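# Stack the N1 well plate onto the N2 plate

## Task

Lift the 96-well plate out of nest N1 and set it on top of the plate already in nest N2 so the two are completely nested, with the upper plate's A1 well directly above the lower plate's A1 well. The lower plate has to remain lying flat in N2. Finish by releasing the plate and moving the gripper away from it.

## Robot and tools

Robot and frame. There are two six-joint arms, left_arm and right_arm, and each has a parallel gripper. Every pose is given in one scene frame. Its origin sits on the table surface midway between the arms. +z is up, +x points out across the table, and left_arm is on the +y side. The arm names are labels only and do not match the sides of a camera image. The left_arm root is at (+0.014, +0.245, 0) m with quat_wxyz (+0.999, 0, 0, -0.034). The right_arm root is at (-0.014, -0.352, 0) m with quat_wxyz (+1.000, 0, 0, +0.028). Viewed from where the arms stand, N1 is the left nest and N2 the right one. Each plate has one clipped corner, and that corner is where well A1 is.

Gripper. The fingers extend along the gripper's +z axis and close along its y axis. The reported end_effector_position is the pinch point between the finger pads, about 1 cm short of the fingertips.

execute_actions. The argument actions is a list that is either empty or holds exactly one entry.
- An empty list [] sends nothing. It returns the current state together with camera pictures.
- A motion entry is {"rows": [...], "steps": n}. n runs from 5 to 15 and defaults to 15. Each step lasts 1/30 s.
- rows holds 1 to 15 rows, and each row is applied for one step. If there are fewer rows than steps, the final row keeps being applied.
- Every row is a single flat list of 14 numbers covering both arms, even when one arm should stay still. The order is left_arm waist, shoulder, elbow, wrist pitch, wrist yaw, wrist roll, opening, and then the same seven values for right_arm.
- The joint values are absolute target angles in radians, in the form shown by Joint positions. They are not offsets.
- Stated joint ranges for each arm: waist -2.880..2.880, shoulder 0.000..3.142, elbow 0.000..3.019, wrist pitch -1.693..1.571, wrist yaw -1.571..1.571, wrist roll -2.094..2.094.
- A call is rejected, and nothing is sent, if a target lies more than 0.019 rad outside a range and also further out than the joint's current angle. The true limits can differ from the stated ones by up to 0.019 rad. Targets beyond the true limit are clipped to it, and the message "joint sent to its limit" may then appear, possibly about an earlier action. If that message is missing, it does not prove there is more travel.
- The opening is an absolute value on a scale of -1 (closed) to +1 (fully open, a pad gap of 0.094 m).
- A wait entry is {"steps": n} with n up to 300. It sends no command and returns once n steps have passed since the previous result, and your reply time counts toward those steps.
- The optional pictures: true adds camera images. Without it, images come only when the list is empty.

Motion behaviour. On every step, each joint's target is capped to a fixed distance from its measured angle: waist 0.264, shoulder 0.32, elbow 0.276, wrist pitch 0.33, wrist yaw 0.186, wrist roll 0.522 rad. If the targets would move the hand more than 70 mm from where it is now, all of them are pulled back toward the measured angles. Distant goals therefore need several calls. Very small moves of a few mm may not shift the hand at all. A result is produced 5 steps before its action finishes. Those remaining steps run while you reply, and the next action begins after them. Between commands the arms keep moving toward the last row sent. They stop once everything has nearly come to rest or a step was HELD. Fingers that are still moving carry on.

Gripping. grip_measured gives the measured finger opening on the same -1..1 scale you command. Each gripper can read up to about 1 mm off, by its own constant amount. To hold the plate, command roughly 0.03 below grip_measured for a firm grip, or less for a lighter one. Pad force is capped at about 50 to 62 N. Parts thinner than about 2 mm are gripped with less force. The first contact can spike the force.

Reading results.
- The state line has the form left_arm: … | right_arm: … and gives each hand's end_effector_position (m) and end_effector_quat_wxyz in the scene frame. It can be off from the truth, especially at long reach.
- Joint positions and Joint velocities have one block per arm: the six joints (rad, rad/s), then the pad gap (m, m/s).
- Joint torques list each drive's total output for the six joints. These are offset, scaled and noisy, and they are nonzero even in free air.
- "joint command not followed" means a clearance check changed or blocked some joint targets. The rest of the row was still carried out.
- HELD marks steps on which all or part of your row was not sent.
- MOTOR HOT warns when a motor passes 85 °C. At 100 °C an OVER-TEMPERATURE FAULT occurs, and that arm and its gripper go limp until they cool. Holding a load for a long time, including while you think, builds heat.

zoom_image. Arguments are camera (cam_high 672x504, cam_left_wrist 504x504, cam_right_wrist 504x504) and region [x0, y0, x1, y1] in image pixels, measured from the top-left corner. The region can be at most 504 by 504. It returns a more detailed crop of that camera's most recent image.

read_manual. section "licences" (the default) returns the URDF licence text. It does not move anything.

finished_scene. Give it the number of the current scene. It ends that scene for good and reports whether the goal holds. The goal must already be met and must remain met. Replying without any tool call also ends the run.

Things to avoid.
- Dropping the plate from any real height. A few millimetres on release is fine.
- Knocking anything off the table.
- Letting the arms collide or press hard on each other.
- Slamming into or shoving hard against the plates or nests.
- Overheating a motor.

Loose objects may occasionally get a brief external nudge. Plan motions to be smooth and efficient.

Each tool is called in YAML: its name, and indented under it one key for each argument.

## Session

execute_actions:
  actions: []

Scene clock: 0.00 s of 13200.00 s.
left_arm: end_effector_position=(+0.4411, +0.4629, +0.3657) grip_measured=+1.000 end_effector_quat_wxyz=(+0.382, +0.539, +0.542, +0.520) | right_arm: end_effector_position=(+0.5160, -0.7493, +0.2949) grip_measured=+1.000 end_effector_quat_wxyz=(+0.309, +0.090, +0.930, +0.179)
Joint positions: left_arm=[0.705 1.003 0.799 0.014 0.476 1.807 0.094] | right_arm=[-0.862  1.916  1.996 -1.363 -0.681 -0.51   0.094]
Joint velocities: left_arm=[ 0.005 -0.005 -0.002 -0.022 -0.007  0.007  0.   ] | right_arm=[ 0.005 -0.005  0.002 -0.007  0.051 -0.022  0.   ]
Joint torques (N m, as the arm reports them, + toward a larger angle): no reading

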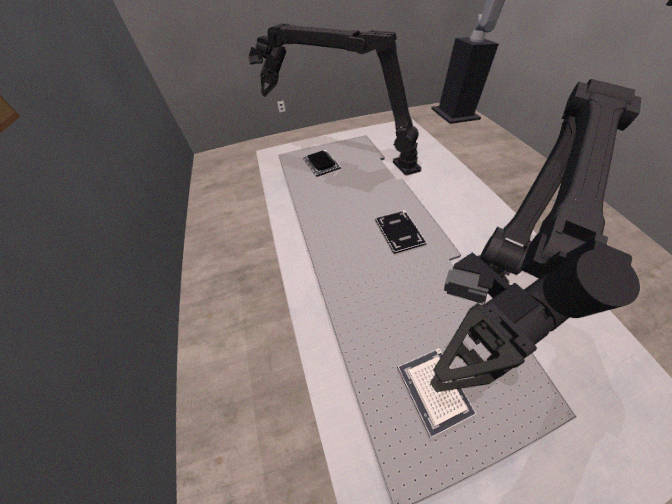

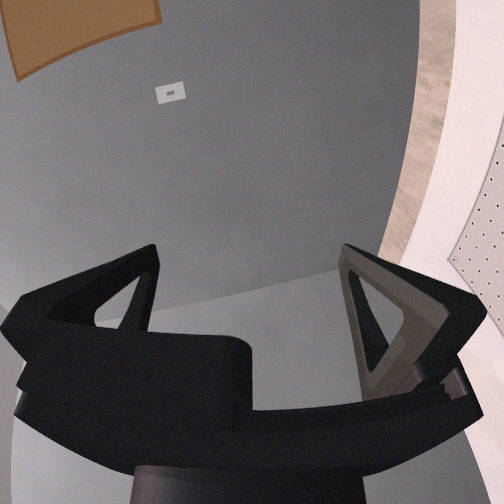

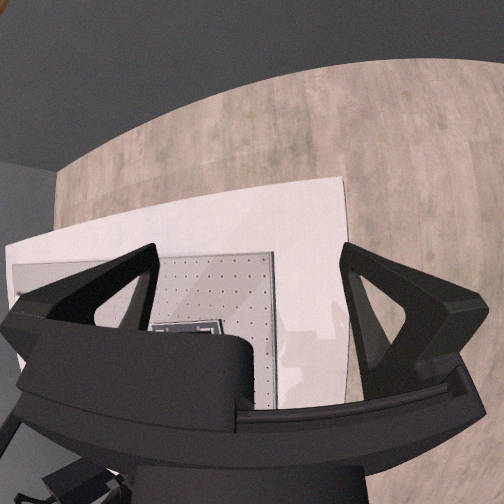

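execute_actions:
  actions:
    - {"rows":[[0.695,1.46,1.17,-1.27,0,-0.96,1,-0.471,1.41,1.11,-1.245,0,1.168,1]]}

execute_actions:
  actions:
    - {"steps":45}
  pictures: true

Scene clock: 0.50 s of 13200.00 s.
left_arm: end_effector_position=(+0.4499, +0.5633, +0.1971) grip_measured=+1.000 end_effector_quat_wxyz=(+0.184, +0.201, +0.941, +0.202) | right_arm: end_effector_position=(+0.4749, -0.6202, +0.2352) grip_measured=+1.000 end_effector_quat_wxyz=(+0.144, +0.204, +0.964, +0.095)
Joint positions: left_arm=[ 0.701  1.451  1.163 -0.731  0.006  1.053  0.094] | right_arm=[-0.642  1.669  1.587 -1.285 -0.282 -0.139  0.094]
Joint velocities: left_arm=[-0.005  0.845 -0.012 -2.943 -0.037 -2.791  0.   ] | right_arm=[ 1.089 -1.05  -1.473  0.222  1.165  1.326  0.   ]
Joint torques (N m, as the arm reports them, + toward a larger angle): left_arm=[ -1.12 -13.31   8.86   0.44  -0.14  -0.07] | right_arm=[ -2.06 -20.68  10.08   0.79  -0.35   0.05]
Steps of this call (steps 1 to 5: nothing new was sent; steps 6 to 15: the first 10 steps of this action). Readings (joint positions):
6: left_arm=[0.703 1.017 0.817 -0.030 0.421 1.755] | right_arm=[-0.856 1.907 1.977 -1.350 -0.648 -0.480]
7: left_arm=[0.701 1.049 0.859 -0.100 0.357 1.691] | right_arm=[-0.849 1.886 1.938 -1.335 -0.609 -0.445]
9: left_arm=[0.701 1.156 0.971 -0.234 0.225 1.563] | right_arm=[-0.818 1.840 1.854 -1.319 -0.532 -0.374]
13: left_arm=[0.701 1.377 1.143 -0.530 0.022 1.252] | right_arm=[-0.712 1.733 1.682 -1.297 -0.373 -0.226]
15: the state above

Scene clock: 2.00 s of 13200.00 s.
left_arm: end_effector_position=(+0.3454, +0.4871, +0.1518) grip_measured=+1.000 end_effector_quat_wxyz=(-0.003, +0.710, -0.704, +0.002) | right_arm: end_effector_position=(+0.3409, -0.5093, +0.1475) grip_measured=+1.000 end_effector_quat_wxyz=(-0.005, +0.708, +0.706, -0.000)
Joint positions: left_arm=[ 0.701  1.453  1.142 -1.253  0.003 -0.945  0.094] | right_arm=[-0.472  1.41   1.086 -1.255 -0.003  1.156  0.094]
Joint velocities: left_arm=[-0.015 -0.005 -0.007 -0.007 -0.022  0.007  0.   ] | right_arm=[ 0.005  0.005 -0.022 -0.007  0.007  0.037  0.   ]
Joint torques (N m, as the arm reports them, + toward a larger angle): left_arm=[-1.17 -8.98  9.58 -0.69 -0.34 -0.11] | right_arm=[ -1.95 -10.78  11.51   0.89   0.2    0.11]
Kept back: nothing.
Steps of this call (steps 1 to 5: the last 5 steps of your previous action; steps 6 to 45: the robot went on to your last target). Readings (joint positions):
1: left_arm=[0.701 1.475 1.161 -0.837 0.004 0.954] | right_arm=[-0.604 1.632 1.531 -1.277 -0.224 -0.084]
2: left_arm=[0.701 1.494 1.156 -0.946 0.004 0.855] | right_arm=[-0.565 1.590 1.467 -1.269 -0.157 -0.020]
4: left_arm=[0.701 1.510 1.147 -1.140 0.003 0.657] | right_arm=[-0.492 1.504 1.324 -1.259 -0.060 0.120]
8: left_arm=[0.701 1.489 1.142 -1.246 0.003 0.262] | right_arm=[-0.429 1.406 1.106 -1.259 -0.011 0.502]
45: the state above

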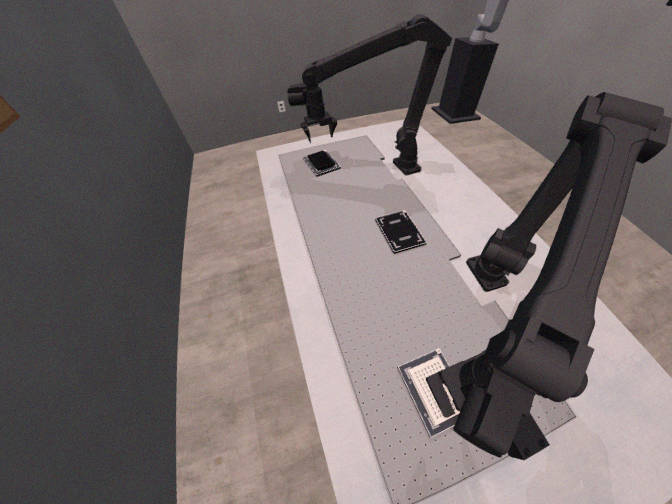

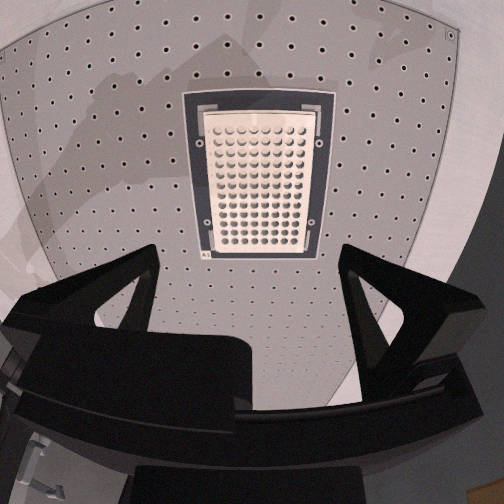

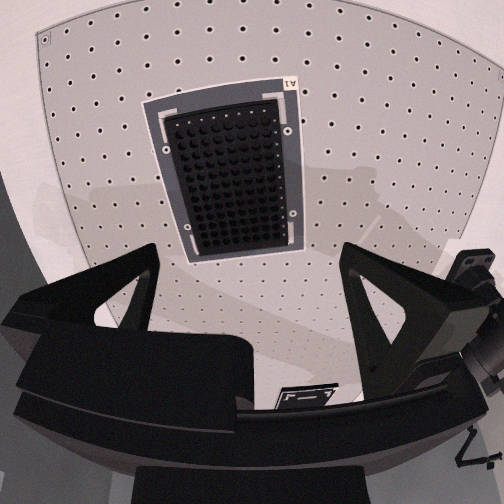

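execute_actions:
  actions:
    - {"rows":[[0.68,1.48,1.12,-1.21,0,-1.0,1,-0.46,1.435,1.07,-1.21,0,1.1,1],[0.675,1.49,1.105,-1.18,0,-1.0,1,-0.455,1.445,1.06,-1.19,0,1.07,1],[0.67,1.5,1.09,-1.155,0,-1.0,1,-0.45,1.455,1.05,-1.165,0,1.04,1],[0.665,1.51,1.075,-1.13,0,-1.0,1,-0.446,1.465,1.04,-1.14,0,1.023,1],[0.66,1.52,1.06,-1.1,0,-1.0,1,-0.446,1.475,1.03,-1.12,0,1.023,1],[0.657,1.53,1.05,-1.08,0,-1.0,1,-0.446,1.485,1.02,-1.095,0,1.023,1],[0.657,1.54,1.04,-1.055,0,-1.0,1,-0.446,1.495,1.01,-1.07,0,1.023,1],[0.657,1.55,1.03,-1.03,0,-1.0,1,-0.446,1.505,1.0,-1.05,0,1.023,1],[0.657,1.56,1.018,-1.008,0,-1.0,1,-0.446,1.515,0.988,-1.026,0,1.023,1]]}

execute_actions:
  actions:
    - {"steps":12}
  pictures: true

zoom_image:
  camera: "cam_left_wrist"
  region: [110,60,390,340]

Scene clock: 2.60 s of 13200.00 s.
left_arm: end_effector_position=(+0.3592, +0.4764, +0.0832) grip_measured=+1.000 end_effector_quat_wxyz=(-0.010, +0.708, -0.706, +0.003) | right_arm: end_effector_position=(+0.3552, -0.5058, +0.0886) grip_measured=+1.000 end_effector_quat_wxyz=(+0.010, +0.661, +0.750, +0.005)
Joint positions: left_arm=[ 0.66   1.531  1.032 -1.051  0.002 -0.981  0.094] | right_arm=[-0.45   1.486  0.997 -1.061 -0.003  1.052  0.094]
Joint velocities: left_arm=[-0.044  0.444 -0.291  0.452  0.007 -0.081  0.   ] | right_arm=[ 0.005  0.396 -0.286  0.413  0.037 -0.037  0.   ]
Joint torques (N m, as the arm reports them, + toward a larger angle): left_arm=[-0.79 -9.6   7.19  0.31 -0.3  -0.12] | right_arm=[ -2.17 -11.16   9.1    0.49   0.2   -0.07]
Steps of this call (steps 1 to 8: the robot went on to your last target; steps 9 to 18: the first 10 steps of this action). Readings (joint positions):
9: left_arm=[0.700 1.453 1.139 -1.247 0.003 -0.952] | right_arm=[-0.472 1.411 1.082 -1.247 -0.003 1.149]
10: left_arm=[0.698 1.453 1.133 -1.233 0.003 -0.959] | right_arm=[-0.471 1.411 1.077 -1.232 -0.003 1.137]
12: left_arm=[0.689 1.458 1.111 -1.190 0.002 -0.969] | right_arm=[-0.466 1.417 1.060 -1.192 -0.003 1.104]
16: left_arm=[0.665 1.500 1.055 -1.094 0.002 -0.978] | right_arm=[-0.452 1.459 1.019 -1.101 -0.003 1.063]
18: the state above

Scene clock: 3.00 s of 13200.00 s.
left_arm: end_effector_position=(+0.3550, +0.4734, +0.0626) grip_measured=+1.000 end_effector_quat_wxyz=(+0.005, +0.709, -0.705, +0.000) | right_arm: end_effector_position=(+0.3511, -0.5041, +0.0701) grip_measured=+1.000 end_effector_quat_wxyz=(-0.003, +0.655, +0.755, +0.001)
Joint positions: left_arm=[ 0.66   1.566  1.011 -1.027  0.002 -0.985  0.094] | right_arm=[-0.45   1.517  0.977 -1.036 -0.003  1.036  0.094]
Joint velocities: left_arm=[-0.005 -0.015  0.012 -0.002  0.051  0.007  0.   ] | right_arm=[-0.005 -0.015 -0.017 -0.002  0.022  0.022  0.   ]
Joint torques (N m, as the arm reports them, + toward a larger angle): left_arm=[ -0.86 -10.5    7.22   0.61  -0.31  -0.1 ] | right_arm=[ -2.18 -11.58   9.22   0.86   0.21  -0.06]
Kept back: nothing.
Steps of this call (steps 1 to 5: the last 5 steps of your previous action; steps 6 to 12: the robot went on to your last target). Readings (joint positions):
1: left_arm=[0.660 1.545 1.024 -1.040 0.002 -0.981] | right_arm=[-0.450 1.498 0.989 -1.050 -0.003 1.048]
2: left_arm=[0.660 1.557 1.018 -1.035 0.002 -0.982] | right_arm=[-0.450 1.508 0.983 -1.045 -0.003 1.045]
4: left_arm=[0.660 1.569 1.012 -1.031 0.002 -0.983] | right_arm=[-0.450 1.516 0.977 -1.041 -0.003 1.042]
8: left_arm=[0.660 1.566 1.011 -1.027 0.002 -0.984] | right_arm=[-0.450 1.517 0.977 -1.037 -0.003 1.037]
12: the state above

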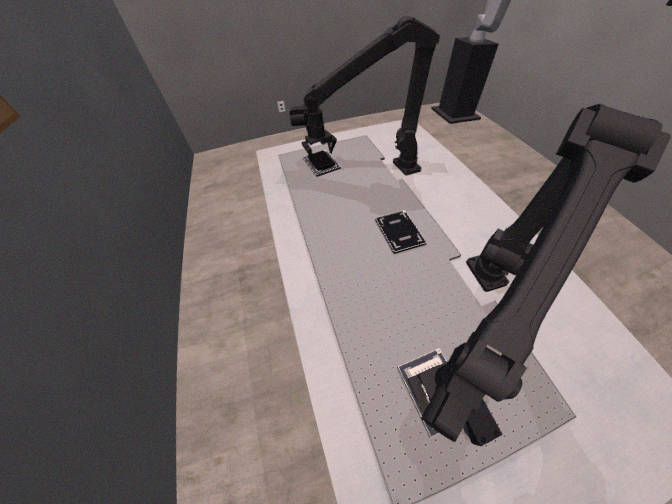

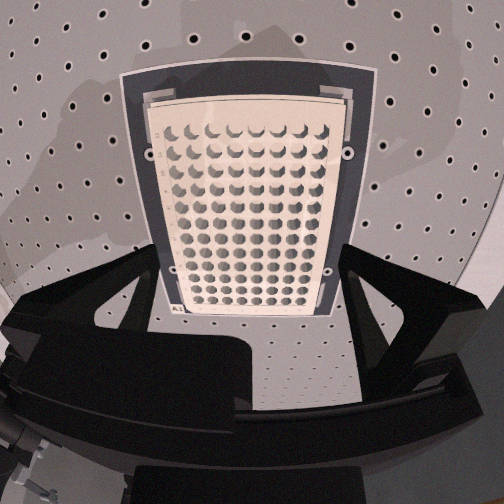

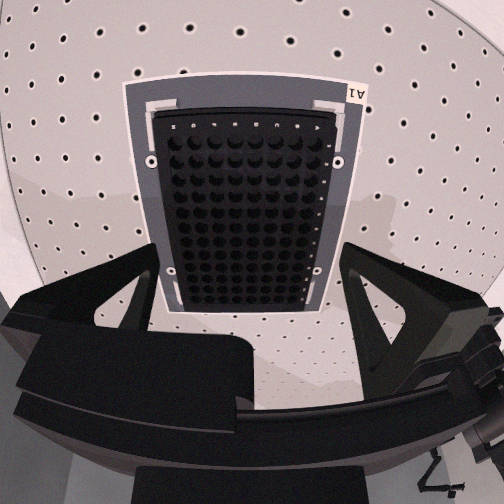

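Region (110, 60, 390, 340) of cam_left_wrist's 504x504 image, scaled by 1.800, with more detail than that image has.

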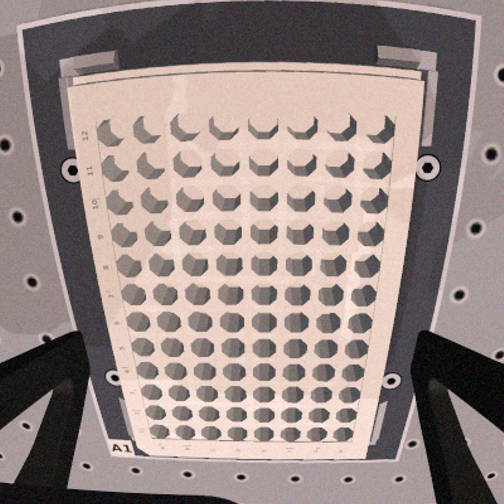

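execute_actions:
  actions:
    - {"rows":[[0.657,1.59,1.005,-0.995,0,-1.018,1,-0.446,1.515,0.988,-1.026,0,1.023,1],[0.657,1.594,1.0,-0.985,0,-1.018,1,-0.446,1.515,0.988,-1.026,0,1.023,1],[0.657,1.598,0.995,-0.975,0,-1.018,1,-0.446,1.515,0.988,-1.026,0,1.023,1],[0.657,1.601,0.99,-0.965,0,-1.018,1,-0.446,1.515,0.988,-1.026,0,1.023,1],[0.657,1.604,0.986,-0.955,0,-1.018,1,-0.446,1.515,0.988,-1.026,0,1.023,1],[0.657,1.604,0.983,-0.945,0,-1.018,1,-0.446,1.515,0.988,-1.026,0,1.023,1]]}

execute_actions:
  actions:
    - {"rows":[[0.657,1.6,0.983,-0.945,0,-1.01,0.86,-0.446,1.515,0.988,-1.026,0,1.023,1],[0.657,1.6,0.983,-0.945,0,-1.01,0.82,-0.446,1.515,0.988,-1.026,0,1.023,1],[0.657,1.6,0.983,-0.945,0,-1.01,0.77,-0.446,1.515,0.988,-1.026,0,1.023,1],[0.657,1.6,0.983,-0.945,0,-1.01,0.7,-0.446,1.515,0.988,-1.026,0,1.023,1]],"steps":12}
  pictures: true

Scene clock: 3.73 s of 13200.00 s.
left_arm: end_effector_position=(+0.3563, +0.4743, +0.0453) grip_measured=+1.000 end_effector_quat_wxyz=(-0.001, +0.715, -0.699, +0.001) | right_arm: end_effector_position=(+0.3511, -0.5041, +0.0701) grip_measured=+1.000 end_effector_quat_wxyz=(-0.003, +0.655, +0.756, +0.001)
Joint positions: left_arm=[ 0.66   1.589  0.986 -0.966  0.002 -1.001  0.094] | right_arm=[-0.45   1.517  0.977 -1.036 -0.003  1.034  0.094]
Joint velocities: left_arm=[-0.005  0.063 -0.051  0.012 -0.051 -0.051  0.   ] | right_arm=[-0.005 -0.005  0.007  0.007 -0.037 -0.037  0.   ]
Joint torques (N m, as the arm reports them, + toward a larger angle): left_arm=[-0.94 -9.37  6.51  0.58 -0.3  -0.11] | right_arm=[ -1.72 -12.22   9.29   0.89   0.21  -0.08]
Steps of this call (steps 1 to 12: the robot went on to your last target; steps 13 to 22: the first 10 steps of this action). Readings (joint positions):
13: left_arm=[0.660 1.566 1.011 -1.024 0.002 -0.988] | right_arm=[-0.450 1.517 0.977 -1.036 -0.003 1.034]
14: left_arm=[0.660 1.566 1.010 -1.018 0.002 -0.991] | right_arm=[-0.450 1.517 0.977 -1.036 -0.003 1.034]
16: left_arm=[0.660 1.570 1.005 -1.000 0.002 -0.996] | right_arm=[-0.450 1.517 0.977 -1.036 -0.003 1.034]
20: left_arm=[0.660 1.583 0.989 -0.969 0.002 -1.000] | right_arm=[-0.450 1.517 0.977 -1.036 -0.003 1.034]
22: the state above

Scene clock: 4.13 s of 13200.00 s.
left_arm: end_effector_position=(+0.3551, +0.4744, +0.0441) grip_measured=+0.760 end_effector_quat_wxyz=(-0.000, +0.716, -0.698, -0.001) | right_arm: end_effector_position=(+0.3511, -0.5041, +0.0701) grip_measured=+1.000 end_effector_quat_wxyz=(-0.003, +0.655, +0.756, +0.001)
Joint positions: left_arm=[ 0.66   1.589  0.982 -0.963 -0.001 -1.004  0.083] | right_arm=[-0.45   1.517  0.977 -1.036 -0.003  1.034  0.094]
Joint velocities: left_arm=[ 0.005 -0.005 -0.002  0.002 -0.007  0.022 -0.   ] | right_arm=[-0.005  0.005 -0.007 -0.012 -0.022 -0.051  0.   ]
Joint torques (N m, as the arm reports them, + toward a larger angle): left_arm=[-0.92 -9.39  6.52  0.57 -0.16 -0.02] | right_arm=[ -1.76 -11.84   9.05   0.78   0.21  -0.09]
Steps of this call (steps 1 to 5: the last 5 steps of your previous action; steps 6 to 12: the first 7 steps of this action). Readings (joint positions):
6: left_arm=[0.660 1.591 0.984 -0.963 0.002 -1.002] | right_arm=[-0.450 1.517 0.977 -1.036 -0.003 1.034]
7: left_arm=[0.660 1.591 0.984 -0.963 0.000 -1.002] | right_arm=[-0.450 1.517 0.977 -1.036 -0.003 1.034]
9: left_arm=[0.660 1.589 0.982 -0.963 -0.001 -1.003] | right_arm=[-0.450 1.517 0.977 -1.036 -0.003 1.034]
12: the state above

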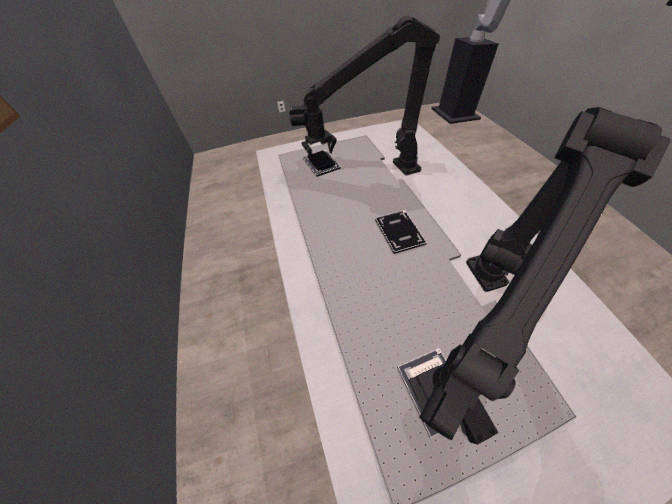

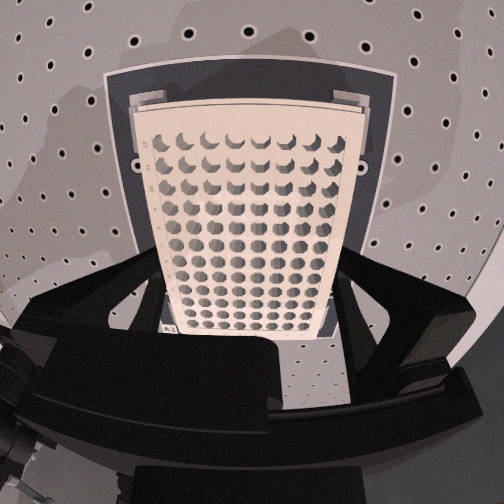

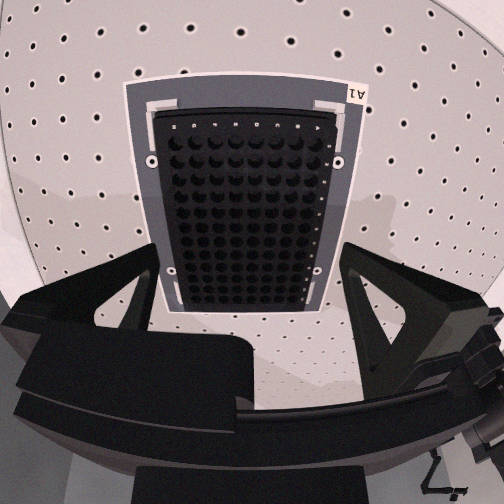

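execute_actions:
  actions:
    - {"rows":[[0.66,1.575,1.01,-0.97,0,-1.01,0.7,-0.446,1.515,0.988,-1.026,0,1.0,1],[0.66,1.568,1.015,-0.975,0,-1.01,0.7,-0.446,1.515,0.988,-1.026,0,0.9,1],[0.66,1.561,1.02,-0.985,0,-1.01,0.7,-0.446,1.515,0.988,-1.026,0,0.8,1],[0.66,1.554,1.025,-0.995,0,-1.01,0.7,-0.446,1.515,0.988,-1.026,0,0.7,1],[0.66,1.546,1.032,-1.01,0,-1.01,0.7,-0.446,1.515,0.988,-1.026,0,0.6,1],[0.66,1.536,1.042,-1.03,0,-1.01,0.7,-0.446,1.515,0.988,-1.026,0,0.5,1],[0.66,1.526,1.055,-1.05,0,-1.01,0.7,-0.446,1.515,0.988,-1.026,0,0.415,1],[0.66,1.516,1.07,-1.08,0,-1.01,0.7,-0.446,1.515,0.988,-1.026,0,0.415,1],[0.66,1.506,1.09,-1.12,0,-1.01,0.7,-0.446,1.515,0.988,-1.026,0,0.415,1]],"steps":13}

execute_actions:
  actions:
    - {"rows":[[0.0,1.6,1.33,-1.22,0,-0.895,0.7,-0.446,1.515,0.988,-1.026,0,0.415,1]]}

execute_actions:
  actions:
    - {"rows":[[-0.6,1.72,1.47,-1.25,0,-0.895,0.7,-0.446,1.515,0.988,-1.026,0,0.415,1]]}

execute_actions:
  actions:
    - {"rows":[[-0.845,1.82,1.475,-1.17,0,-0.895,0.7,-0.446,1.515,0.988,-1.026,0,0.415,1]]}

execute_actions:
  actions:
    - {"steps":12}

execute_actions:
  actions:
    - {"rows":[[-0.845,1.84,1.44,-1.15,0,-0.895,0.7,-0.446,1.515,0.988,-1.026,0,0.415,1],[-0.845,1.847,1.432,-1.135,0,-0.895,0.7,-0.446,1.515,0.988,-1.026,0,0.415,1],[-0.845,1.854,1.424,-1.12,0,-0.895,0.7,-0.446,1.515,0.988,-1.026,0,0.415,1],[-0.845,1.861,1.416,-1.105,0,-0.895,0.7,-0.446,1.515,0.988,-1.026,0,0.415,1],[-0.845,1.868,1.408,-1.09,0,-0.895,0.7,-0.446,1.515,0.988,-1.026,0,0.415,1],[-0.845,1.875,1.4,-1.075,0,-0.895,0.7,-0.446,1.515,0.988,-1.026,0,0.415,1]]}

execute_actions:
  actions:
    - {"rows":[[-0.845,1.897,1.385,-1.052,0,-0.895,0.7,-0.446,1.515,0.988,-1.026,0,0.415,1]],"steps":11}

execute_actions:
  actions:
    - {"rows":[[-0.845,1.914,1.375,-1.032,0,-0.895,0.7,-0.446,1.515,0.988,-1.026,0,0.415,1]]}
  pictures: true

Scene clock: 4.97 s of 13200.00 s.
left_arm: end_effector_position=(+0.3518, +0.4721, +0.0622) grip_measured=+0.760 end_effector_quat_wxyz=(+0.004, +0.716, -0.698, -0.002) | right_arm: end_effector_position=(+0.3511, -0.5041, +0.0701) grip_measured=+1.000 end_effector_quat_wxyz=(-0.003, +0.505, +0.863, +0.001)
Joint positions: left_arm=[ 0.66   1.557  1.    -1.022 -0.001 -1.004  0.083] | right_arm=[-0.45   1.517  0.977 -1.036 -0.003  0.665  0.094]
Joint velocities: left_arm=[ 0.005 -0.259  0.256 -0.632 -0.037  0.007  0.001] | right_arm=[-0.015 -0.015  0.012  0.007  0.051 -1.59   0.   ]
Joint torques (N m, as the arm reports them, + toward a larger angle): left_arm=[ -0.91 -11.76  10.55  -0.47  -0.16  -0.02] | right_arm=[ -1.8  -11.86   9.17   0.81   0.2   -0.05]
Steps of this call (steps 1 to 5: the last 5 steps of your previous action; steps 6 to 15: the robot went on to your last target; steps 16 to 17: nothing new was sent; steps 18 to 25: the first 8 steps of this action). Readings (joint positions):
18: left_arm=[0.660 1.589 0.982 -0.963 -0.001 -1.004] | right_arm=[-0.450 1.517 0.977 -1.036 -0.003 1.031]
19: left_arm=[0.660 1.588 0.982 -0.963 -0.001 -1.004] | right_arm=[-0.450 1.517 0.977 -1.036 -0.003 1.010]
21: left_arm=[0.660 1.583 0.983 -0.968 -0.001 -1.004] | right_arm=[-0.450 1.517 0.977 -1.036 -0.003 0.924]
25: the state above

Scene clock: 5.47 s of 13200.00 s.
left_arm: end_effector_position=(+0.4777, +0.3530, +0.1505) grip_measured=+0.761 end_effector_quat_wxyz=(+0.048, -0.555, +0.830, -0.015) | right_arm: end_effector_position=(+0.3511, -0.5041, +0.0701) grip_measured=+1.000 end_effector_quat_wxyz=(-0.002, +0.402, +0.915, +0.001)
Joint positions: left_arm=[ 0.295  1.563  1.258 -1.166 -0.006 -0.951  0.083] | right_arm=[-0.45   1.517  0.977 -1.036 -0.003  0.435  0.094]
Joint velocities: left_arm=[-1.47   0.063  0.183 -0.051  0.066  0.095 -0.001] | right_arm=[ 0.005  0.015 -0.012  0.002 -0.007 -0.022  0.   ]
Joint torques (N m, as the arm reports them, + toward a larger angle): left_arm=[ -1.29 -10.3    9.38  -0.85  -0.07   0.2 ] | right_arm=[ -1.94 -11.7    9.24   0.83   0.16  -0.09]
Steps of this call (steps 1 to 5: the last 5 steps of your previous action; steps 6 to 15: the first 10 steps of this action). Readings (joint positions):
6: left_arm=[0.651 1.507 1.070 -1.110 -0.005 -0.999] | right_arm=[-0.450 1.517 0.977 -1.036 -0.003 0.488]
7: left_arm=[0.633 1.511 1.095 -1.127 -0.006 -0.992] | right_arm=[-0.450 1.517 0.977 -1.036 -0.003 0.476]
9: left_arm=[0.569 1.528 1.152 -1.148 -0.006 -0.980] | right_arm=[-0.450 1.517 0.977 -1.036 -0.003 0.458]
13: left_arm=[0.394 1.556 1.238 -1.163 -0.006 -0.959] | right_arm=[-0.450 1.517 0.977 -1.036 -0.003 0.439]
15: the state above

Scene clock: 5.97 s of 13200.00 s.
left_arm: end_effector_position=(+0.4676, -0.0016, +0.1415) grip_measured=+0.761 end_effector_quat_wxyz=(+0.026, -0.211, +0.977, -0.022) | right_arm: end_effector_position=(+0.3511, -0.5041, +0.0701) grip_measured=+1.000 end_effector_quat_wxyz=(-0.002, +0.399, +0.917, +0.001)
Joint positions: left_arm=[-0.43   1.689  1.392 -1.205 -0.    -0.924  0.083] | right_arm=[-0.45   1.517  0.977 -1.036 -0.003  0.427  0.094]
Joint velocities: left_arm=[-1.392  0.171  0.071 -0.081  0.022  0.066 -0.   ] | right_arm=[-0.015 -0.015 -0.007  0.007  0.022  0.022  0.   ]
Joint torques (N m, as the arm reports them, + toward a larger angle): left_arm=[ -0.85 -12.68  10.6   -0.74  -0.18   0.22] | right_arm=[ -1.36 -12.     9.29   0.95   0.2   -0.03]
Steps of this call (steps 1 to 5: the last 5 steps of your previous action; steps 6 to 15: the first 10 steps of this action). Readings (joint positions):
6: left_arm=[-0.010 1.587 1.294 -1.196 -0.000 -0.928] | right_arm=[-0.450 1.517 0.977 -1.036 -0.003 0.429]
7: left_arm=[-0.055 1.600 1.311 -1.201 -0.000 -0.927] | right_arm=[-0.450 1.517 0.977 -1.036 -0.003 0.428]
9: left_arm=[-0.147 1.630 1.346 -1.204 -0.000 -0.927] | right_arm=[-0.450 1.517 0.977 -1.036 -0.003 0.427]
13: left_arm=[-0.335 1.676 1.386 -1.204 -0.000 -0.925] | right_arm=[-0.450 1.517 0.977 -1.036 -0.003 0.427]
15: the state above

Scene clock: 6.47 s of 13200.00 s.
left_arm: end_effector_position=(+0.3249, -0.1945, +0.0948) grip_measured=+0.761 end_effector_quat_wxyz=(+0.002, +0.023, +1.000, -0.005) | right_arm: end_effector_position=(+0.3511, -0.5041, +0.0701) grip_measured=+1.000 end_effector_quat_wxyz=(-0.002, +0.399, +0.917, +0.001)
Joint positions: left_arm=[-0.887  1.819  1.443 -1.185  0.003 -0.909  0.083] | right_arm=[-0.45   1.517  0.977 -1.036 -0.003  0.426  0.094]
Joint velocities: left_arm=[-0.083  0.2    0.007 -0.017  0.007  0.11   0.001] | right_arm=[-0.005 -0.005  0.012  0.007  0.007  0.007  0.   ]
Joint torques (N m, as the arm reports them, + toward a larger angle): left_arm=[  2.95 -15.39   9.64   0.47  -0.33   0.18] | right_arm=[ -2.07 -11.96   9.32   0.87   0.16  -0.04]
Steps of this call (steps 1 to 5: the last 5 steps of your previous action; steps 6 to 15: the first 10 steps of this action). Readings (joint positions):
6: left_arm=[-0.662 1.718 1.426 -1.223 0.001 -0.913] | right_arm=[-0.450 1.517 0.977 -1.036 -0.003 0.426]
7: left_arm=[-0.688 1.721 1.428 -1.218 -0.000 -0.913] | right_arm=[-0.450 1.517 0.977 -1.036 -0.003 0.426]
9: left_arm=[-0.754 1.741 1.433 -1.205 -0.000 -0.913] | right_arm=[-0.450 1.517 0.977 -1.036 -0.003 0.426]
13: left_arm=[-0.867 1.799 1.443 -1.185 0.002 -0.910] | right_arm=[-0.450 1.517 0.977 -1.036 -0.003 0.426]
15: the state above

Scene clock: 6.87 s of 13200.00 s.
left_arm: end_effector_position=(+0.3439, -0.1802, +0.0911) grip_measured=+0.761 end_effector_quat_wxyz=(+0.000, +0.001, +1.000, -0.002) | right_arm: end_effector_position=(+0.3511, -0.5041, +0.0701) grip_measured=+1.000 end_effector_quat_wxyz=(-0.002, +0.399, +0.917, +0.001)
Joint positions: left_arm=[-0.843  1.826  1.443 -1.185  0.002 -0.909  0.083] | right_arm=[-0.45   1.517  0.977 -1.036 -0.003  0.426  0.094]
Joint velocities: left_arm=[-0.005 -0.015 -0.007  0.002 -0.007 -0.051 -0.   ] | right_arm=[-0.005  0.005 -0.027 -0.007  0.022  0.022  0.   ]
Joint torques (N m, as the arm reports them, + toward a larger angle): left_arm=[ -0.72 -14.79   9.69   0.43  -0.29   0.19] | right_arm=[ -1.78 -11.9    9.26   0.87   0.15  -0.08]
Kept back: nothing.
Steps of this call (steps 1 to 5: the last 5 steps of your previous action; steps 6 to 12: the robot went on to your last target). Readings (joint positions):
1: left_arm=[-0.887 1.824 1.443 -1.185 0.003 -0.909] | right_arm=[-0.450 1.517 0.977 -1.036 -0.003 0.426]
2: left_arm=[-0.884 1.827 1.443 -1.185 0.003 -0.909] | right_arm=[-0.450 1.517 0.977 -1.036 -0.003 0.426]
4: left_arm=[-0.871 1.827 1.443 -1.185 0.003 -0.909] | right_arm=[-0.450 1.517 0.977 -1.036 -0.003 0.426]
8: left_arm=[-0.847 1.826 1.443 -1.185 0.002 -0.909] | right_arm=[-0.450 1.517 0.977 -1.036 -0.003 0.426]
12: the state above

Scene clock: 7.20 s of 13200.00 s.
left_arm: end_effector_position=(+0.3469, -0.1841, +0.0649) grip_measured=+0.761 end_effector_quat_wxyz=(+0.008, +0.001, +1.000, -0.012) | right_arm: end_effector_position=(+0.3511, -0.5041, +0.0701) grip_measured=+1.000 end_effector_quat_wxyz=(-0.002, +0.399, +0.917, +0.001)
Joint positions: left_arm=[-0.843  1.851  1.404 -1.096  0.002 -0.909  0.083] | right_arm=[-0.45   1.517  0.977 -1.036 -0.003  0.426  0.094]
Joint velocities: left_arm=[-0.024  0.171 -0.066  0.032 -0.095 -0.095 -0.001] | right_arm=[-0.005 -0.005  0.002  0.012 -0.037 -0.022  0.   ]
Joint torques (N m, as the arm reports them, + toward a larger angle): left_arm=[ -0.94 -13.74   7.21   0.62  -0.29   0.2 ] | right_arm=[ -1.76 -11.73   9.28   0.88   0.15  -0.06]
Steps of this call (steps 1 to 10: the first 10 steps of this action). Readings (joint positions):
1: left_arm=[-0.843 1.826 1.442 -1.182 0.002 -0.909] | right_arm=[-0.450 1.517 0.977 -1.036 -0.003 0.426]
2: left_arm=[-0.843 1.826 1.441 -1.174 0.002 -0.909] | right_arm=[-0.450 1.517 0.977 -1.036 -0.003 0.426]
4: left_arm=[-0.843 1.826 1.433 -1.148 0.002 -0.909] | right_arm=[-0.450 1.517 0.977 -1.036 -0.003 0.426]
8: left_arm=[-0.843 1.838 1.411 -1.101 0.002 -0.909] | right_arm=[-0.450 1.517 0.977 -1.036 -0.003 0.426]
10: the state above

Scene clock: 7.57 s of 13200.00 s.
left_arm: end_effector_position=(+0.3458, -0.1827, +0.0477) grip_measured=+0.761 end_effector_quat_wxyz=(+0.004, +0.001, +1.000, -0.006) | right_arm: end_effector_position=(+0.3511, -0.5041, +0.0701) grip_measured=+1.000 end_effector_quat_wxyz=(-0.002, +0.399, +0.917, +0.001)
Joint positions: left_arm=[-0.843  1.874  1.389 -1.071  0.002 -0.909  0.083] | right_arm=[-0.45   1.517  0.977 -1.036 -0.003  0.426  0.094]
Joint velocities: left_arm=[-0.005  0.024 -0.022  0.022 -0.022 -0.007  0.001] | right_arm=[-0.015 -0.024 -0.007 -0.012 -0.007  0.022  0.   ]
Joint torques (N m, as the arm reports them, + toward a larger angle): left_arm=[ -0.68 -13.41   6.87   0.6   -0.29   0.2 ] | right_arm=[ -2.03 -11.31   9.2    0.9    0.17  -0.08]
Steps of this call (steps 1 to 5: the last 5 steps of your previous action; steps 6 to 11: the first 6 steps of this action). Readings (joint positions):
6: left_arm=[-0.843 1.867 1.396 -1.090 0.002 -0.909] | right_arm=[-0.450 1.517 0.977 -1.036 -0.003 0.426]
7: left_arm=[-0.843 1.867 1.394 -1.082 0.002 -0.909] | right_arm=[-0.450 1.517 0.977 -1.036 -0.003 0.426]
9: left_arm=[-0.843 1.871 1.391 -1.073 0.002 -0.909] | right_arm=[-0.450 1.517 0.977 -1.036 -0.003 0.426]
11: the state above

Scene clock: 8.07 s of 13200.00 s.
left_arm: end_effector_position=(+0.3456, -0.1822, +0.0356) grip_measured=+0.761 end_effector_quat_wxyz=(+0.002, +0.001, +1.000, -0.004) | right_arm: end_effector_position=(+0.3511, -0.5041, +0.0701) grip_measured=+1.000 end_effector_quat_wxyz=(-0.002, +0.399, +0.917, +0.001)
Joint positions: left_arm=[-0.843  1.891  1.379 -1.05   0.001 -0.909  0.083] | right_arm=[-0.45   1.517  0.977 -1.036 -0.003  0.426  0.094]
Joint velocities: left_arm=[-0.005 -0.005 -0.007 -0.017 -0.037 -0.051 -0.   ] | right_arm=[-0.005 -0.015  0.007 -0.022 -0.007  0.037  0.   ]
Joint torques (N m, as the arm reports them, + toward a larger angle): left_arm=[ -0.86 -13.44   6.66   0.58  -0.26   0.2 ] | right_arm=[ -2.42 -11.86   9.25   0.88   0.17  -0.09]
Steps of this call (steps 1 to 5: the last 5 steps of your previous action; steps 6 to 15: the first 10 steps of this action). Readings (joint positions):
6: left_arm=[-0.843 1.879 1.385 -1.067 0.002 -0.909] | right_arm=[-0.450 1.517 0.977 -1.036 -0.003 0.426]
7: left_arm=[-0.843 1.880 1.384 -1.060 0.002 -0.909] | right_arm=[-0.450 1.517 0.977 -1.036 -0.003 0.426]
9: left_arm=[-0.843 1.884 1.382 -1.053 0.002 -0.909] | right_arm=[-0.450 1.517 0.977 -1.036 -0.003 0.426]
13: left_arm=[-0.843 1.891 1.379 -1.050 0.001 -0.909] | right_arm=[-0.450 1.517 0.977 -1.036 -0.003 0.426]
15: the state above

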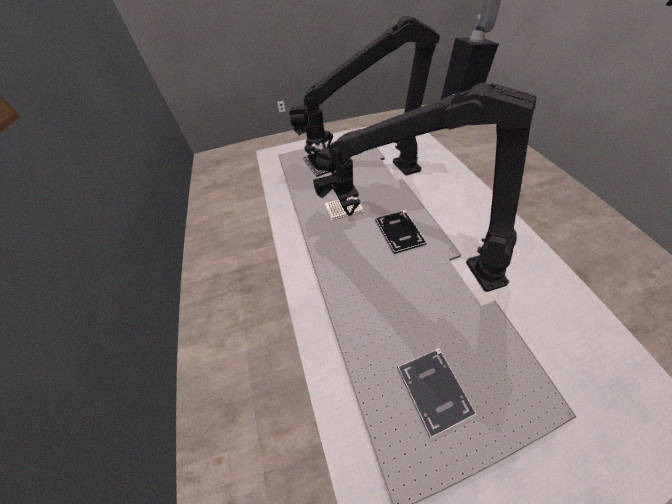

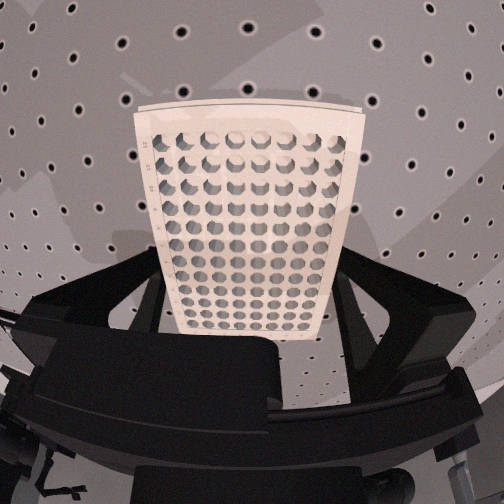

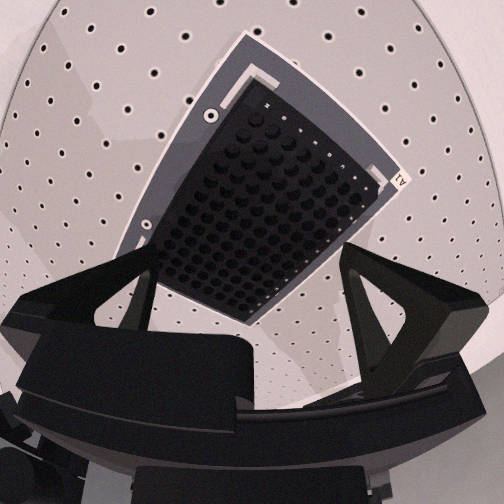

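execute_actions:
  actions:
    - {"rows":[[-0.845,1.889,1.39,-1.05,0,-0.91,0.7,-0.446,1.515,1.06,-1.04,0,0.42,1],[-0.845,1.889,1.39,-1.05,0,-0.91,0.7,-0.446,1.515,1.06,-1.04,0,0.42,1],[-0.845,1.889,1.39,-1.05,0,-0.91,1,-0.446,1.515,1.06,-1.04,0,0.42,1]],"steps":8}

execute_actions:
  actions:
    - {"rows":[[-0.845,1.79,1.39,-1.07,0,-0.91,1,-0.446,1.515,1.06,-1.04,0,0.42,1]],"steps":10}

execute_actions:
  actions:
    - {"rows":[[0.3,1.5,1.2,-1.07,0,0,1,-0.15,1.55,1.06,-1.04,0,0.42,1]]}

execute_actions:
  actions:
    - {"rows":[[0.3,1.3,1.1,-1.07,0,0,1,0.373,1.56,1.04,-1.04,0,0.42,1]]}

execute_actions:
  actions:
    - {"rows":[[0.3,1.3,1.1,-1.07,0,0,1,0.373,1.575,1.02,-1.01,0,0.42,1],[0.3,1.3,1.1,-1.07,0,0,1,0.373,1.582,1.018,-1.0,0,0.42,1],[0.3,1.3,1.1,-1.07,0,0,1,0.373,1.59,1.016,-0.99,0,0.42,1],[0.3,1.3,1.1,-1.07,0,0,1,0.373,1.597,1.014,-0.98,0,0.42,1],[0.3,1.3,1.1,-1.07,0,0,1,0.373,1.603,1.012,-0.965,0,0.42,1]]}

execute_actions:
  actions:
    - {"steps":8}
  pictures: true

Scene clock: 9.33 s of 13200.00 s.
left_arm: end_effector_position=(+0.3456, -0.1822, +0.0360) grip_measured=+0.918 end_effector_quat_wxyz=(+0.002, +0.001, +1.000, -0.004) | right_arm: end_effector_position=(+0.3582, -0.5070, +0.0761) grip_measured=+1.000 end_effector_quat_wxyz=(+0.006, +0.399, +0.917, +0.002)
Joint positions: left_arm=[-0.843  1.89   1.379 -1.05   0.001 -0.909  0.09 ] | right_arm=[-0.45   1.517  0.995 -1.037 -0.003  0.426  0.094]
Joint velocities: left_arm=[-0.005 -0.005  0.002 -0.002 -0.051  0.007  0.191] | right_arm=[-0.005 -0.005  0.31   0.002 -0.022  0.007  0.   ]
Joint torques (N m, as the arm reports them, + toward a larger angle): left_arm=[ -0.89 -14.81   7.7   -0.02  -0.25   0.03] | right_arm=[ -1.98 -11.83  13.04   0.3    0.14  -0.02]
Steps of this call (steps 1 to 5: the last 5 steps of your previous action; steps 6 to 15: the robot went on to your last target; steps 16 to 35: nothing new was sent; steps 36 to 38: the first 3 steps of this action). Readings (joint positions):
36: left_arm=[-0.843 1.890 1.379 -1.050 0.001 -0.909] | right_arm=[-0.450 1.517 0.980 -1.037 -0.003 0.426]
37: left_arm=[-0.843 1.890 1.379 -1.050 0.001 -0.909] | right_arm=[-0.450 1.517 0.986 -1.037 -0.003 0.426]
38: the state above

Scene clock: 9.67 s of 13200.00 s.
left_arm: end_effector_position=(+0.3470, -0.1839, +0.0658) grip_measured=+1.000 end_effector_quat_wxyz=(+0.018, +0.001, +1.000, -0.025) | right_arm: end_effector_position=(+0.3700, -0.5120, +0.0862) grip_measured=+1.000 end_effector_quat_wxyz=(+0.021, +0.398, +0.917, +0.002)
Joint positions: left_arm=[-0.843  1.83   1.375 -1.054  0.001 -0.909  0.094] | right_arm=[-0.45   1.517  1.024 -1.037 -0.003  0.426  0.094]
Joint velocities: left_arm=[-0.005 -0.542 -0.002 -0.012 -0.022 -0.037  0.   ] | right_arm=[ 0.005 -0.015  0.012 -0.017 -0.037 -0.037  0.   ]
Joint torques (N m, as the arm reports them, + toward a larger angle): left_arm=[ -0.86 -15.1    8.25  -0.5   -0.25   0.04] | right_arm=[ -1.95 -12.71  11.84   0.33   0.15  -0.05]
Steps of this call (steps 1 to 5: the last 5 steps of your previous action; steps 6 to 10: the first 5 steps of this action). Readings (joint positions):
6: left_arm=[-0.843 1.885 1.379 -1.050 0.001 -0.909] | right_arm=[-0.450 1.517 1.024 -1.037 -0.003 0.426]
7: left_arm=[-0.843 1.876 1.376 -1.052 0.001 -0.909] | right_arm=[-0.450 1.517 1.024 -1.037 -0.003 0.426]
9: left_arm=[-0.843 1.848 1.375 -1.054 0.001 -0.909] | right_arm=[-0.450 1.517 1.024 -1.037 -0.003 0.426]
10: the state above

Scene clock: 10.17 s of 13200.00 s.
left_arm: end_effector_position=(+0.4240, -0.0277, +0.1514) grip_measured=+1.000 end_effector_quat_wxyz=(+0.087, +0.068, +0.993, -0.052) | right_arm: end_effector_position=(+0.4008, -0.3704, +0.0799) grip_measured=+1.000 end_effector_quat_wxyz=(+0.012, +0.233, +0.972, +0.004)
Joint positions: left_arm=[-0.518  1.544  1.228 -1.052  0.004 -0.449  0.094] | right_arm=[-0.1    1.533  1.025 -1.037 -0.003  0.426  0.094]
Joint velocities: left_arm=[ 1.48  -0.444 -0.061 -0.022 -0.066  1.443  0.   ] | right_arm=[ 0.269  0.044 -0.007 -0.002  0.037 -0.037  0.   ]
Joint torques (N m, as the arm reports them, + toward a larger angle): left_arm=[ -0.35 -10.63   7.    -0.02  -0.26   0.17] | right_arm=[ -6.99 -10.56  11.87   0.49   0.21  -0.03]
Steps of this call (steps 1 to 5: the last 5 steps of your previous action; steps 6 to 15: the first 10 steps of this action). Readings (joint positions):
6: left_arm=[-0.836 1.752 1.366 -1.053 0.003 -0.873] | right_arm=[-0.439 1.517 1.024 -1.037 0.003 0.426]
7: left_arm=[-0.824 1.732 1.343 -1.052 0.004 -0.832] | right_arm=[-0.415 1.517 1.024 -1.037 0.005 0.426]
9: left_arm=[-0.776 1.679 1.291 -1.052 0.004 -0.746] | right_arm=[-0.333 1.518 1.024 -1.037 0.005 0.426]
13: left_arm=[-0.617 1.580 1.236 -1.052 0.004 -0.552] | right_arm=[-0.142 1.528 1.025 -1.037 -0.001 0.426]
15: the state above

Scene clock: 10.67 s of 13200.00 s.
left_arm: end_effector_position=(+0.4447, +0.3469, +0.2017) grip_measured=+1.000 end_effector_quat_wxyz=(+0.155, -0.152, +0.976, +0.014) | right_arm: end_effector_position=(+0.3748, -0.2072, +0.0785) grip_measured=+1.000 end_effector_quat_wxyz=(+0.011, +0.033, +0.999, +0.003)
Joint positions: left_arm=[ 0.299  1.317  1.11  -1.051 -0.003 -0.076  0.094] | right_arm=[ 0.303  1.537  1.025 -1.037  0.003  0.426  0.094]
Joint velocities: left_arm=[ 1.148 -0.454 -0.071  0.002 -0.139  0.344  0.   ] | right_arm=[ 1.675  0.044 -0.012 -0.007 -0.051 -0.022  0.   ]
Joint torques (N m, as the arm reports them, + toward a larger angle): left_arm=[-6.54 -7.64  7.83 -0.18  0.14  0.27] | right_arm=[ -4.53 -10.21   9.83   0.49   0.    -0.04]
Steps of this call (steps 1 to 5: the last 5 steps of your previous action; steps 6 to 15: the first 10 steps of this action). Readings (joint positions):
6: left_arm=[-0.194 1.493 1.220 -1.051 0.004 -0.237] | right_arm=[-0.127 1.535 1.025 -1.037 0.004 0.426]
7: left_arm=[-0.140 1.478 1.202 -1.051 0.004 -0.216] | right_arm=[-0.111 1.535 1.025 -1.037 0.006 0.426]
9: left_arm=[-0.031 1.434 1.162 -1.051 0.004 -0.179] | right_arm=[-0.035 1.535 1.025 -1.037 0.006 0.426]
13: left_arm=[0.199 1.352 1.119 -1.051 0.003 -0.108] | right_arm=[0.184 1.535 1.025 -1.037 0.006 0.426]
15: the state above

Scene clock: 11.17 s of 13200.00 s.
left_arm: end_effector_position=(+0.4401, +0.3459, +0.2123) grip_measured=+1.000 end_effector_quat_wxyz=(+0.168, -0.123, +0.978, +0.019) | right_arm: end_effector_position=(+0.3682, -0.1805, +0.0519) grip_measured=+1.000 end_effector_quat_wxyz=(+0.005, +0.002, +1.000, +0.003)
Joint positions: left_arm=[ 0.3    1.284  1.103 -1.051 -0.002 -0.017  0.094] | right_arm=[ 0.366  1.591  1.009 -0.977 -0.002  0.426  0.094]
Joint velocities: left_arm=[-0.005 -0.015 -0.017 -0.002 -0.037 -0.007  0.   ] | right_arm=[ 0.005  0.044 -0.042  0.002 -0.007  0.022  0.   ]
Joint torques (N m, as the arm reports them, + toward a larger angle): left_arm=[-0.56 -7.14  8.05 -0.1  -0.04  0.22] | right_arm=[ -1.7  -12.42   8.62   1.02   0.16  -0.03]
Steps of this call (steps 1 to 5: the last 5 steps of your previous action; steps 6 to 15: the first 10 steps of this action). Readings (joint positions):
6: left_arm=[0.324 1.283 1.109 -1.051 -0.004 -0.032] | right_arm=[0.427 1.544 1.024 -1.034 -0.004 0.426]
7: left_arm=[0.314 1.284 1.107 -1.051 -0.003 -0.029] | right_arm=[0.416 1.545 1.023 -1.026 -0.004 0.426]
9: left_arm=[0.302 1.284 1.105 -1.051 -0.002 -0.023] | right_arm=[0.391 1.554 1.020 -1.008 -0.004 0.426]
13: left_arm=[0.300 1.284 1.103 -1.051 -0.002 -0.018] | right_arm=[0.366 1.583 1.013 -0.979 -0.002 0.426]
15: the state above

Scene clock: 11.43 s of 13200.00 s.
left_arm: end_effector_position=(+0.4401, +0.3459, +0.2123) grip_measured=+1.000 end_effector_quat_wxyz=(+0.168, -0.122, +0.978, +0.019) | right_arm: end_effector_position=(+0.3676, -0.1808, +0.0508) grip_measured=+1.000 end_effector_quat_wxyz=(+0.004, +0.002, +1.000, +0.003)
Joint positions: left_arm=[ 0.3    1.284  1.103 -1.051 -0.002 -0.015  0.094] | right_arm=[ 0.366  1.592  1.007 -0.976 -0.002  0.426  0.094]
Joint velocities: left_arm=[-0.005  0.005 -0.007 -0.002  0.066 -0.051  0.   ] | right_arm=[-0.015 -0.005  0.012 -0.012  0.007 -0.022  0.   ]
Joint torques (N m, as the arm reports them, + toward a larger angle): left_arm=[-0.82 -6.94  8.06 -0.1  -0.03  0.2 ] | right_arm=[ -1.48 -11.85   8.44   0.87   0.16  -0.02]
Kept back: nothing.
Steps of this call (steps 1 to 5: the last 5 steps of your previous action; steps 6 to 8: the robot went on to your last target). Readings (joint positions):
1: left_arm=[0.300 1.284 1.103 -1.051 -0.002 -0.016] | right_arm=[0.366 1.592 1.008 -0.977 -0.002 0.426]
2: left_arm=[0.300 1.284 1.103 -1.051 -0.002 -0.016] | right_arm=[0.366 1.592 1.007 -0.977 -0.002 0.426]
4: left_arm=[0.300 1.284 1.103 -1.051 -0.002 -0.015] | right_arm=[0.366 1.592 1.007 -0.976 -0.002 0.426]
8: the state above

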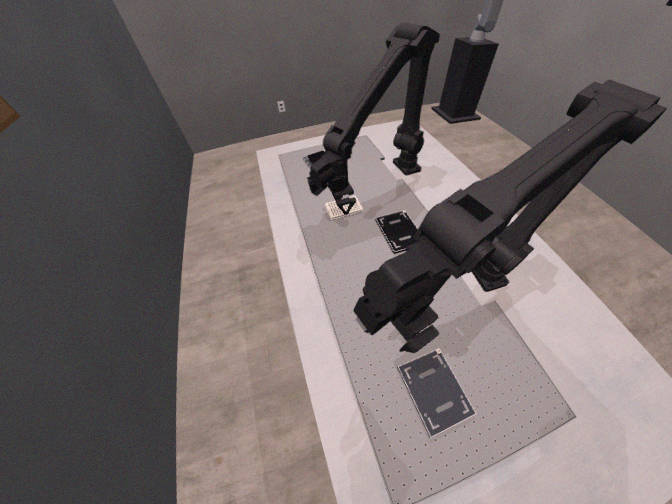

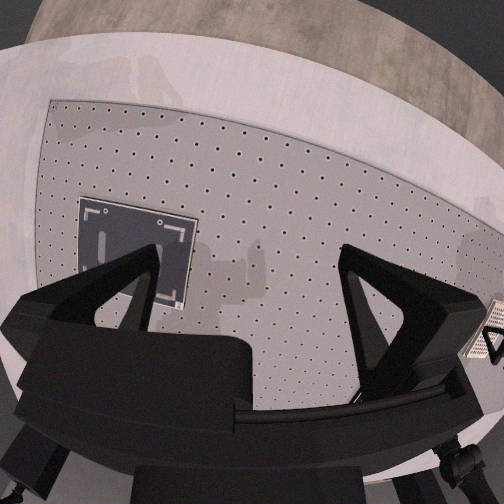

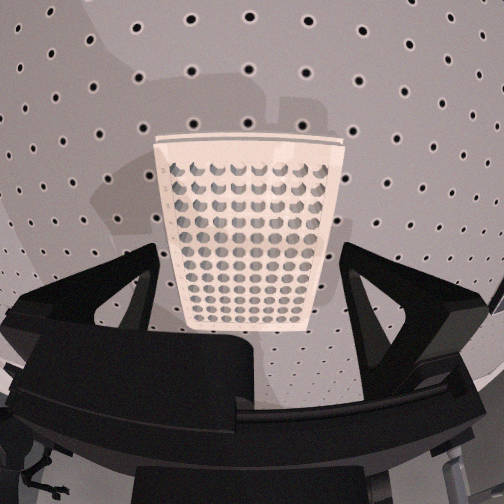

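execute_actions:
  actions:
    - {"rows":[[0.3,1.3,1.1,-1.07,0,0,1,0.373,1.612,1.008,-0.955,0,0.42,1],[0.3,1.3,1.1,-1.07,0,0,1,0.373,1.621,1.004,-0.945,0,0.42,1],[0.3,1.3,1.1,-1.07,0,0,1,0.373,1.63,0.999,-0.935,0,0.42,1],[0.3,1.3,1.1,-1.07,0,0,1,0.373,1.637,0.993,-0.922,0,0.42,1]]}

execute_actions:
  actions:
    - {"steps":10}
  pictures: true

Scene clock: 12.60 s of 13200.00 s.
left_arm: end_effector_position=(+0.4401, +0.3459, +0.2123) grip_measured=+1.000 end_effector_quat_wxyz=(+0.168, -0.122, +0.978, +0.019) | right_arm: end_effector_position=(+0.3676, -0.1808, +0.0339) grip_measured=+1.000 end_effector_quat_wxyz=(+0.002, +0.002, +1.000, +0.002)
Joint positions: left_arm=[ 0.3    1.284  1.103 -1.051 -0.002 -0.015  0.094] | right_arm=[ 0.366  1.622  0.99  -0.934 -0.002  0.426  0.094]
Joint velocities: left_arm=[-0.005 -0.015 -0.007 -0.022 -0.066 -0.022  0.   ] | right_arm=[ 0.005  0.054 -0.042 -0.017 -0.007 -0.022  0.   ]
Joint torques (N m, as the arm reports them, + toward a larger angle): left_arm=[-0.71 -6.8   8.07 -0.1  -0.03  0.21] | right_arm=[ -1.88 -12.09   8.18   1.07   0.12  -0.01]
Steps of this call (steps 1 to 15: the robot went on to your last target; steps 16 to 25: nothing new was sent; steps 26 to 35: the first 10 steps of this action). Readings (joint positions):
26: left_arm=[0.300 1.284 1.103 -1.051 -0.002 -0.015] | right_arm=[0.366 1.592 1.007 -0.974 -0.002 0.426]
27: left_arm=[0.300 1.284 1.103 -1.051 -0.002 -0.015] | right_arm=[0.366 1.593 1.006 -0.969 -0.002 0.426]
29: left_arm=[0.300 1.284 1.103 -1.051 -0.002 -0.015] | right_arm=[0.366 1.598 1.003 -0.951 -0.002 0.426]
33: left_arm=[0.300 1.284 1.103 -1.051 -0.002 -0.015] | right_arm=[0.366 1.616 0.994 -0.934 -0.002 0.426]
35: the state above

Scene clock: 12.93 s of 13200.00 s.
left_arm: end_effector_position=(+0.4401, +0.3459, +0.2123) grip_measured=+1.000 end_effector_quat_wxyz=(+0.168, -0.122, +0.978, +0.019) | right_arm: end_effector_position=(+0.3670, -0.1811, +0.0329) grip_measured=+1.000 end_effector_quat_wxyz=(+0.001, +0.002, +1.000, +0.002)
Joint positions: left_arm=[ 0.3    1.284  1.103 -1.051 -0.002 -0.015  0.094] | right_arm=[ 0.366  1.623  0.989 -0.933 -0.002  0.426  0.094]
Joint velocities: left_arm=[ 0.005 -0.015 -0.002 -0.007  0.022  0.037  0.   ] | right_arm=[-0.005 -0.015 -0.007 -0.002  0.007  0.007  0.   ]
Joint torques (N m, as the arm reports them, + toward a larger angle): left_arm=[-0.66 -6.9   8.1  -0.11 -0.04  0.21] | right_arm=[ -2.   -11.41   8.1    0.93   0.15  -0.01]
Kept back: nothing.
Steps of this call (steps 1 to 5: the last 5 steps of your previous action; steps 6 to 10: the robot went on to your last target). Readings (joint positions):
1: left_arm=[0.300 1.284 1.103 -1.051 -0.002 -0.015] | right_arm=[0.366 1.623 0.989 -0.934 -0.002 0.426]
2: left_arm=[0.300 1.284 1.103 -1.051 -0.002 -0.015] | right_arm=[0.366 1.623 0.989 -0.934 -0.002 0.426]
4: left_arm=[0.300 1.284 1.103 -1.051 -0.002 -0.015] | right_arm=[0.366 1.623 0.989 -0.933 -0.002 0.426]
8: left_arm=[0.300 1.284 1.103 -1.051 -0.002 -0.015] | right_arm=[0.366 1.623 0.989 -0.933 -0.002 0.426]
10: the state above

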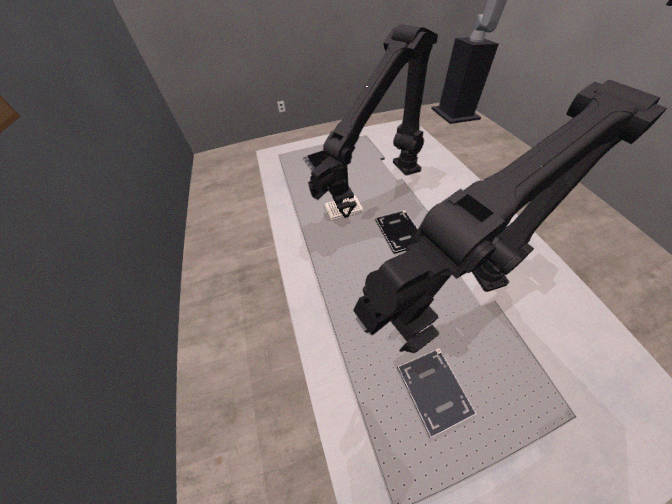

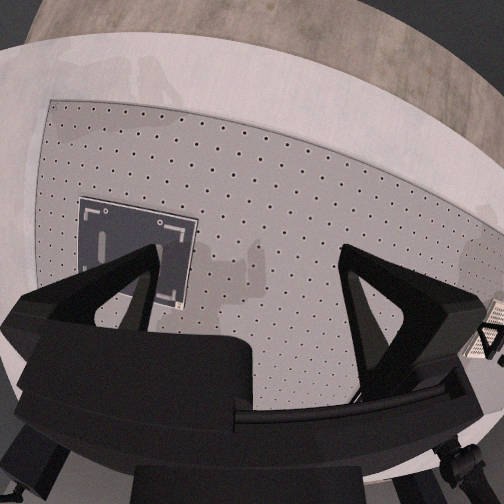

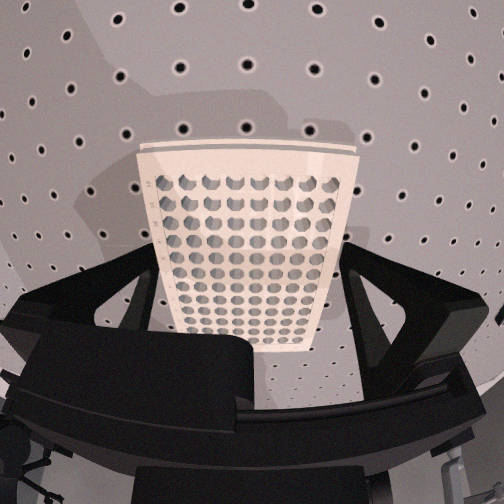

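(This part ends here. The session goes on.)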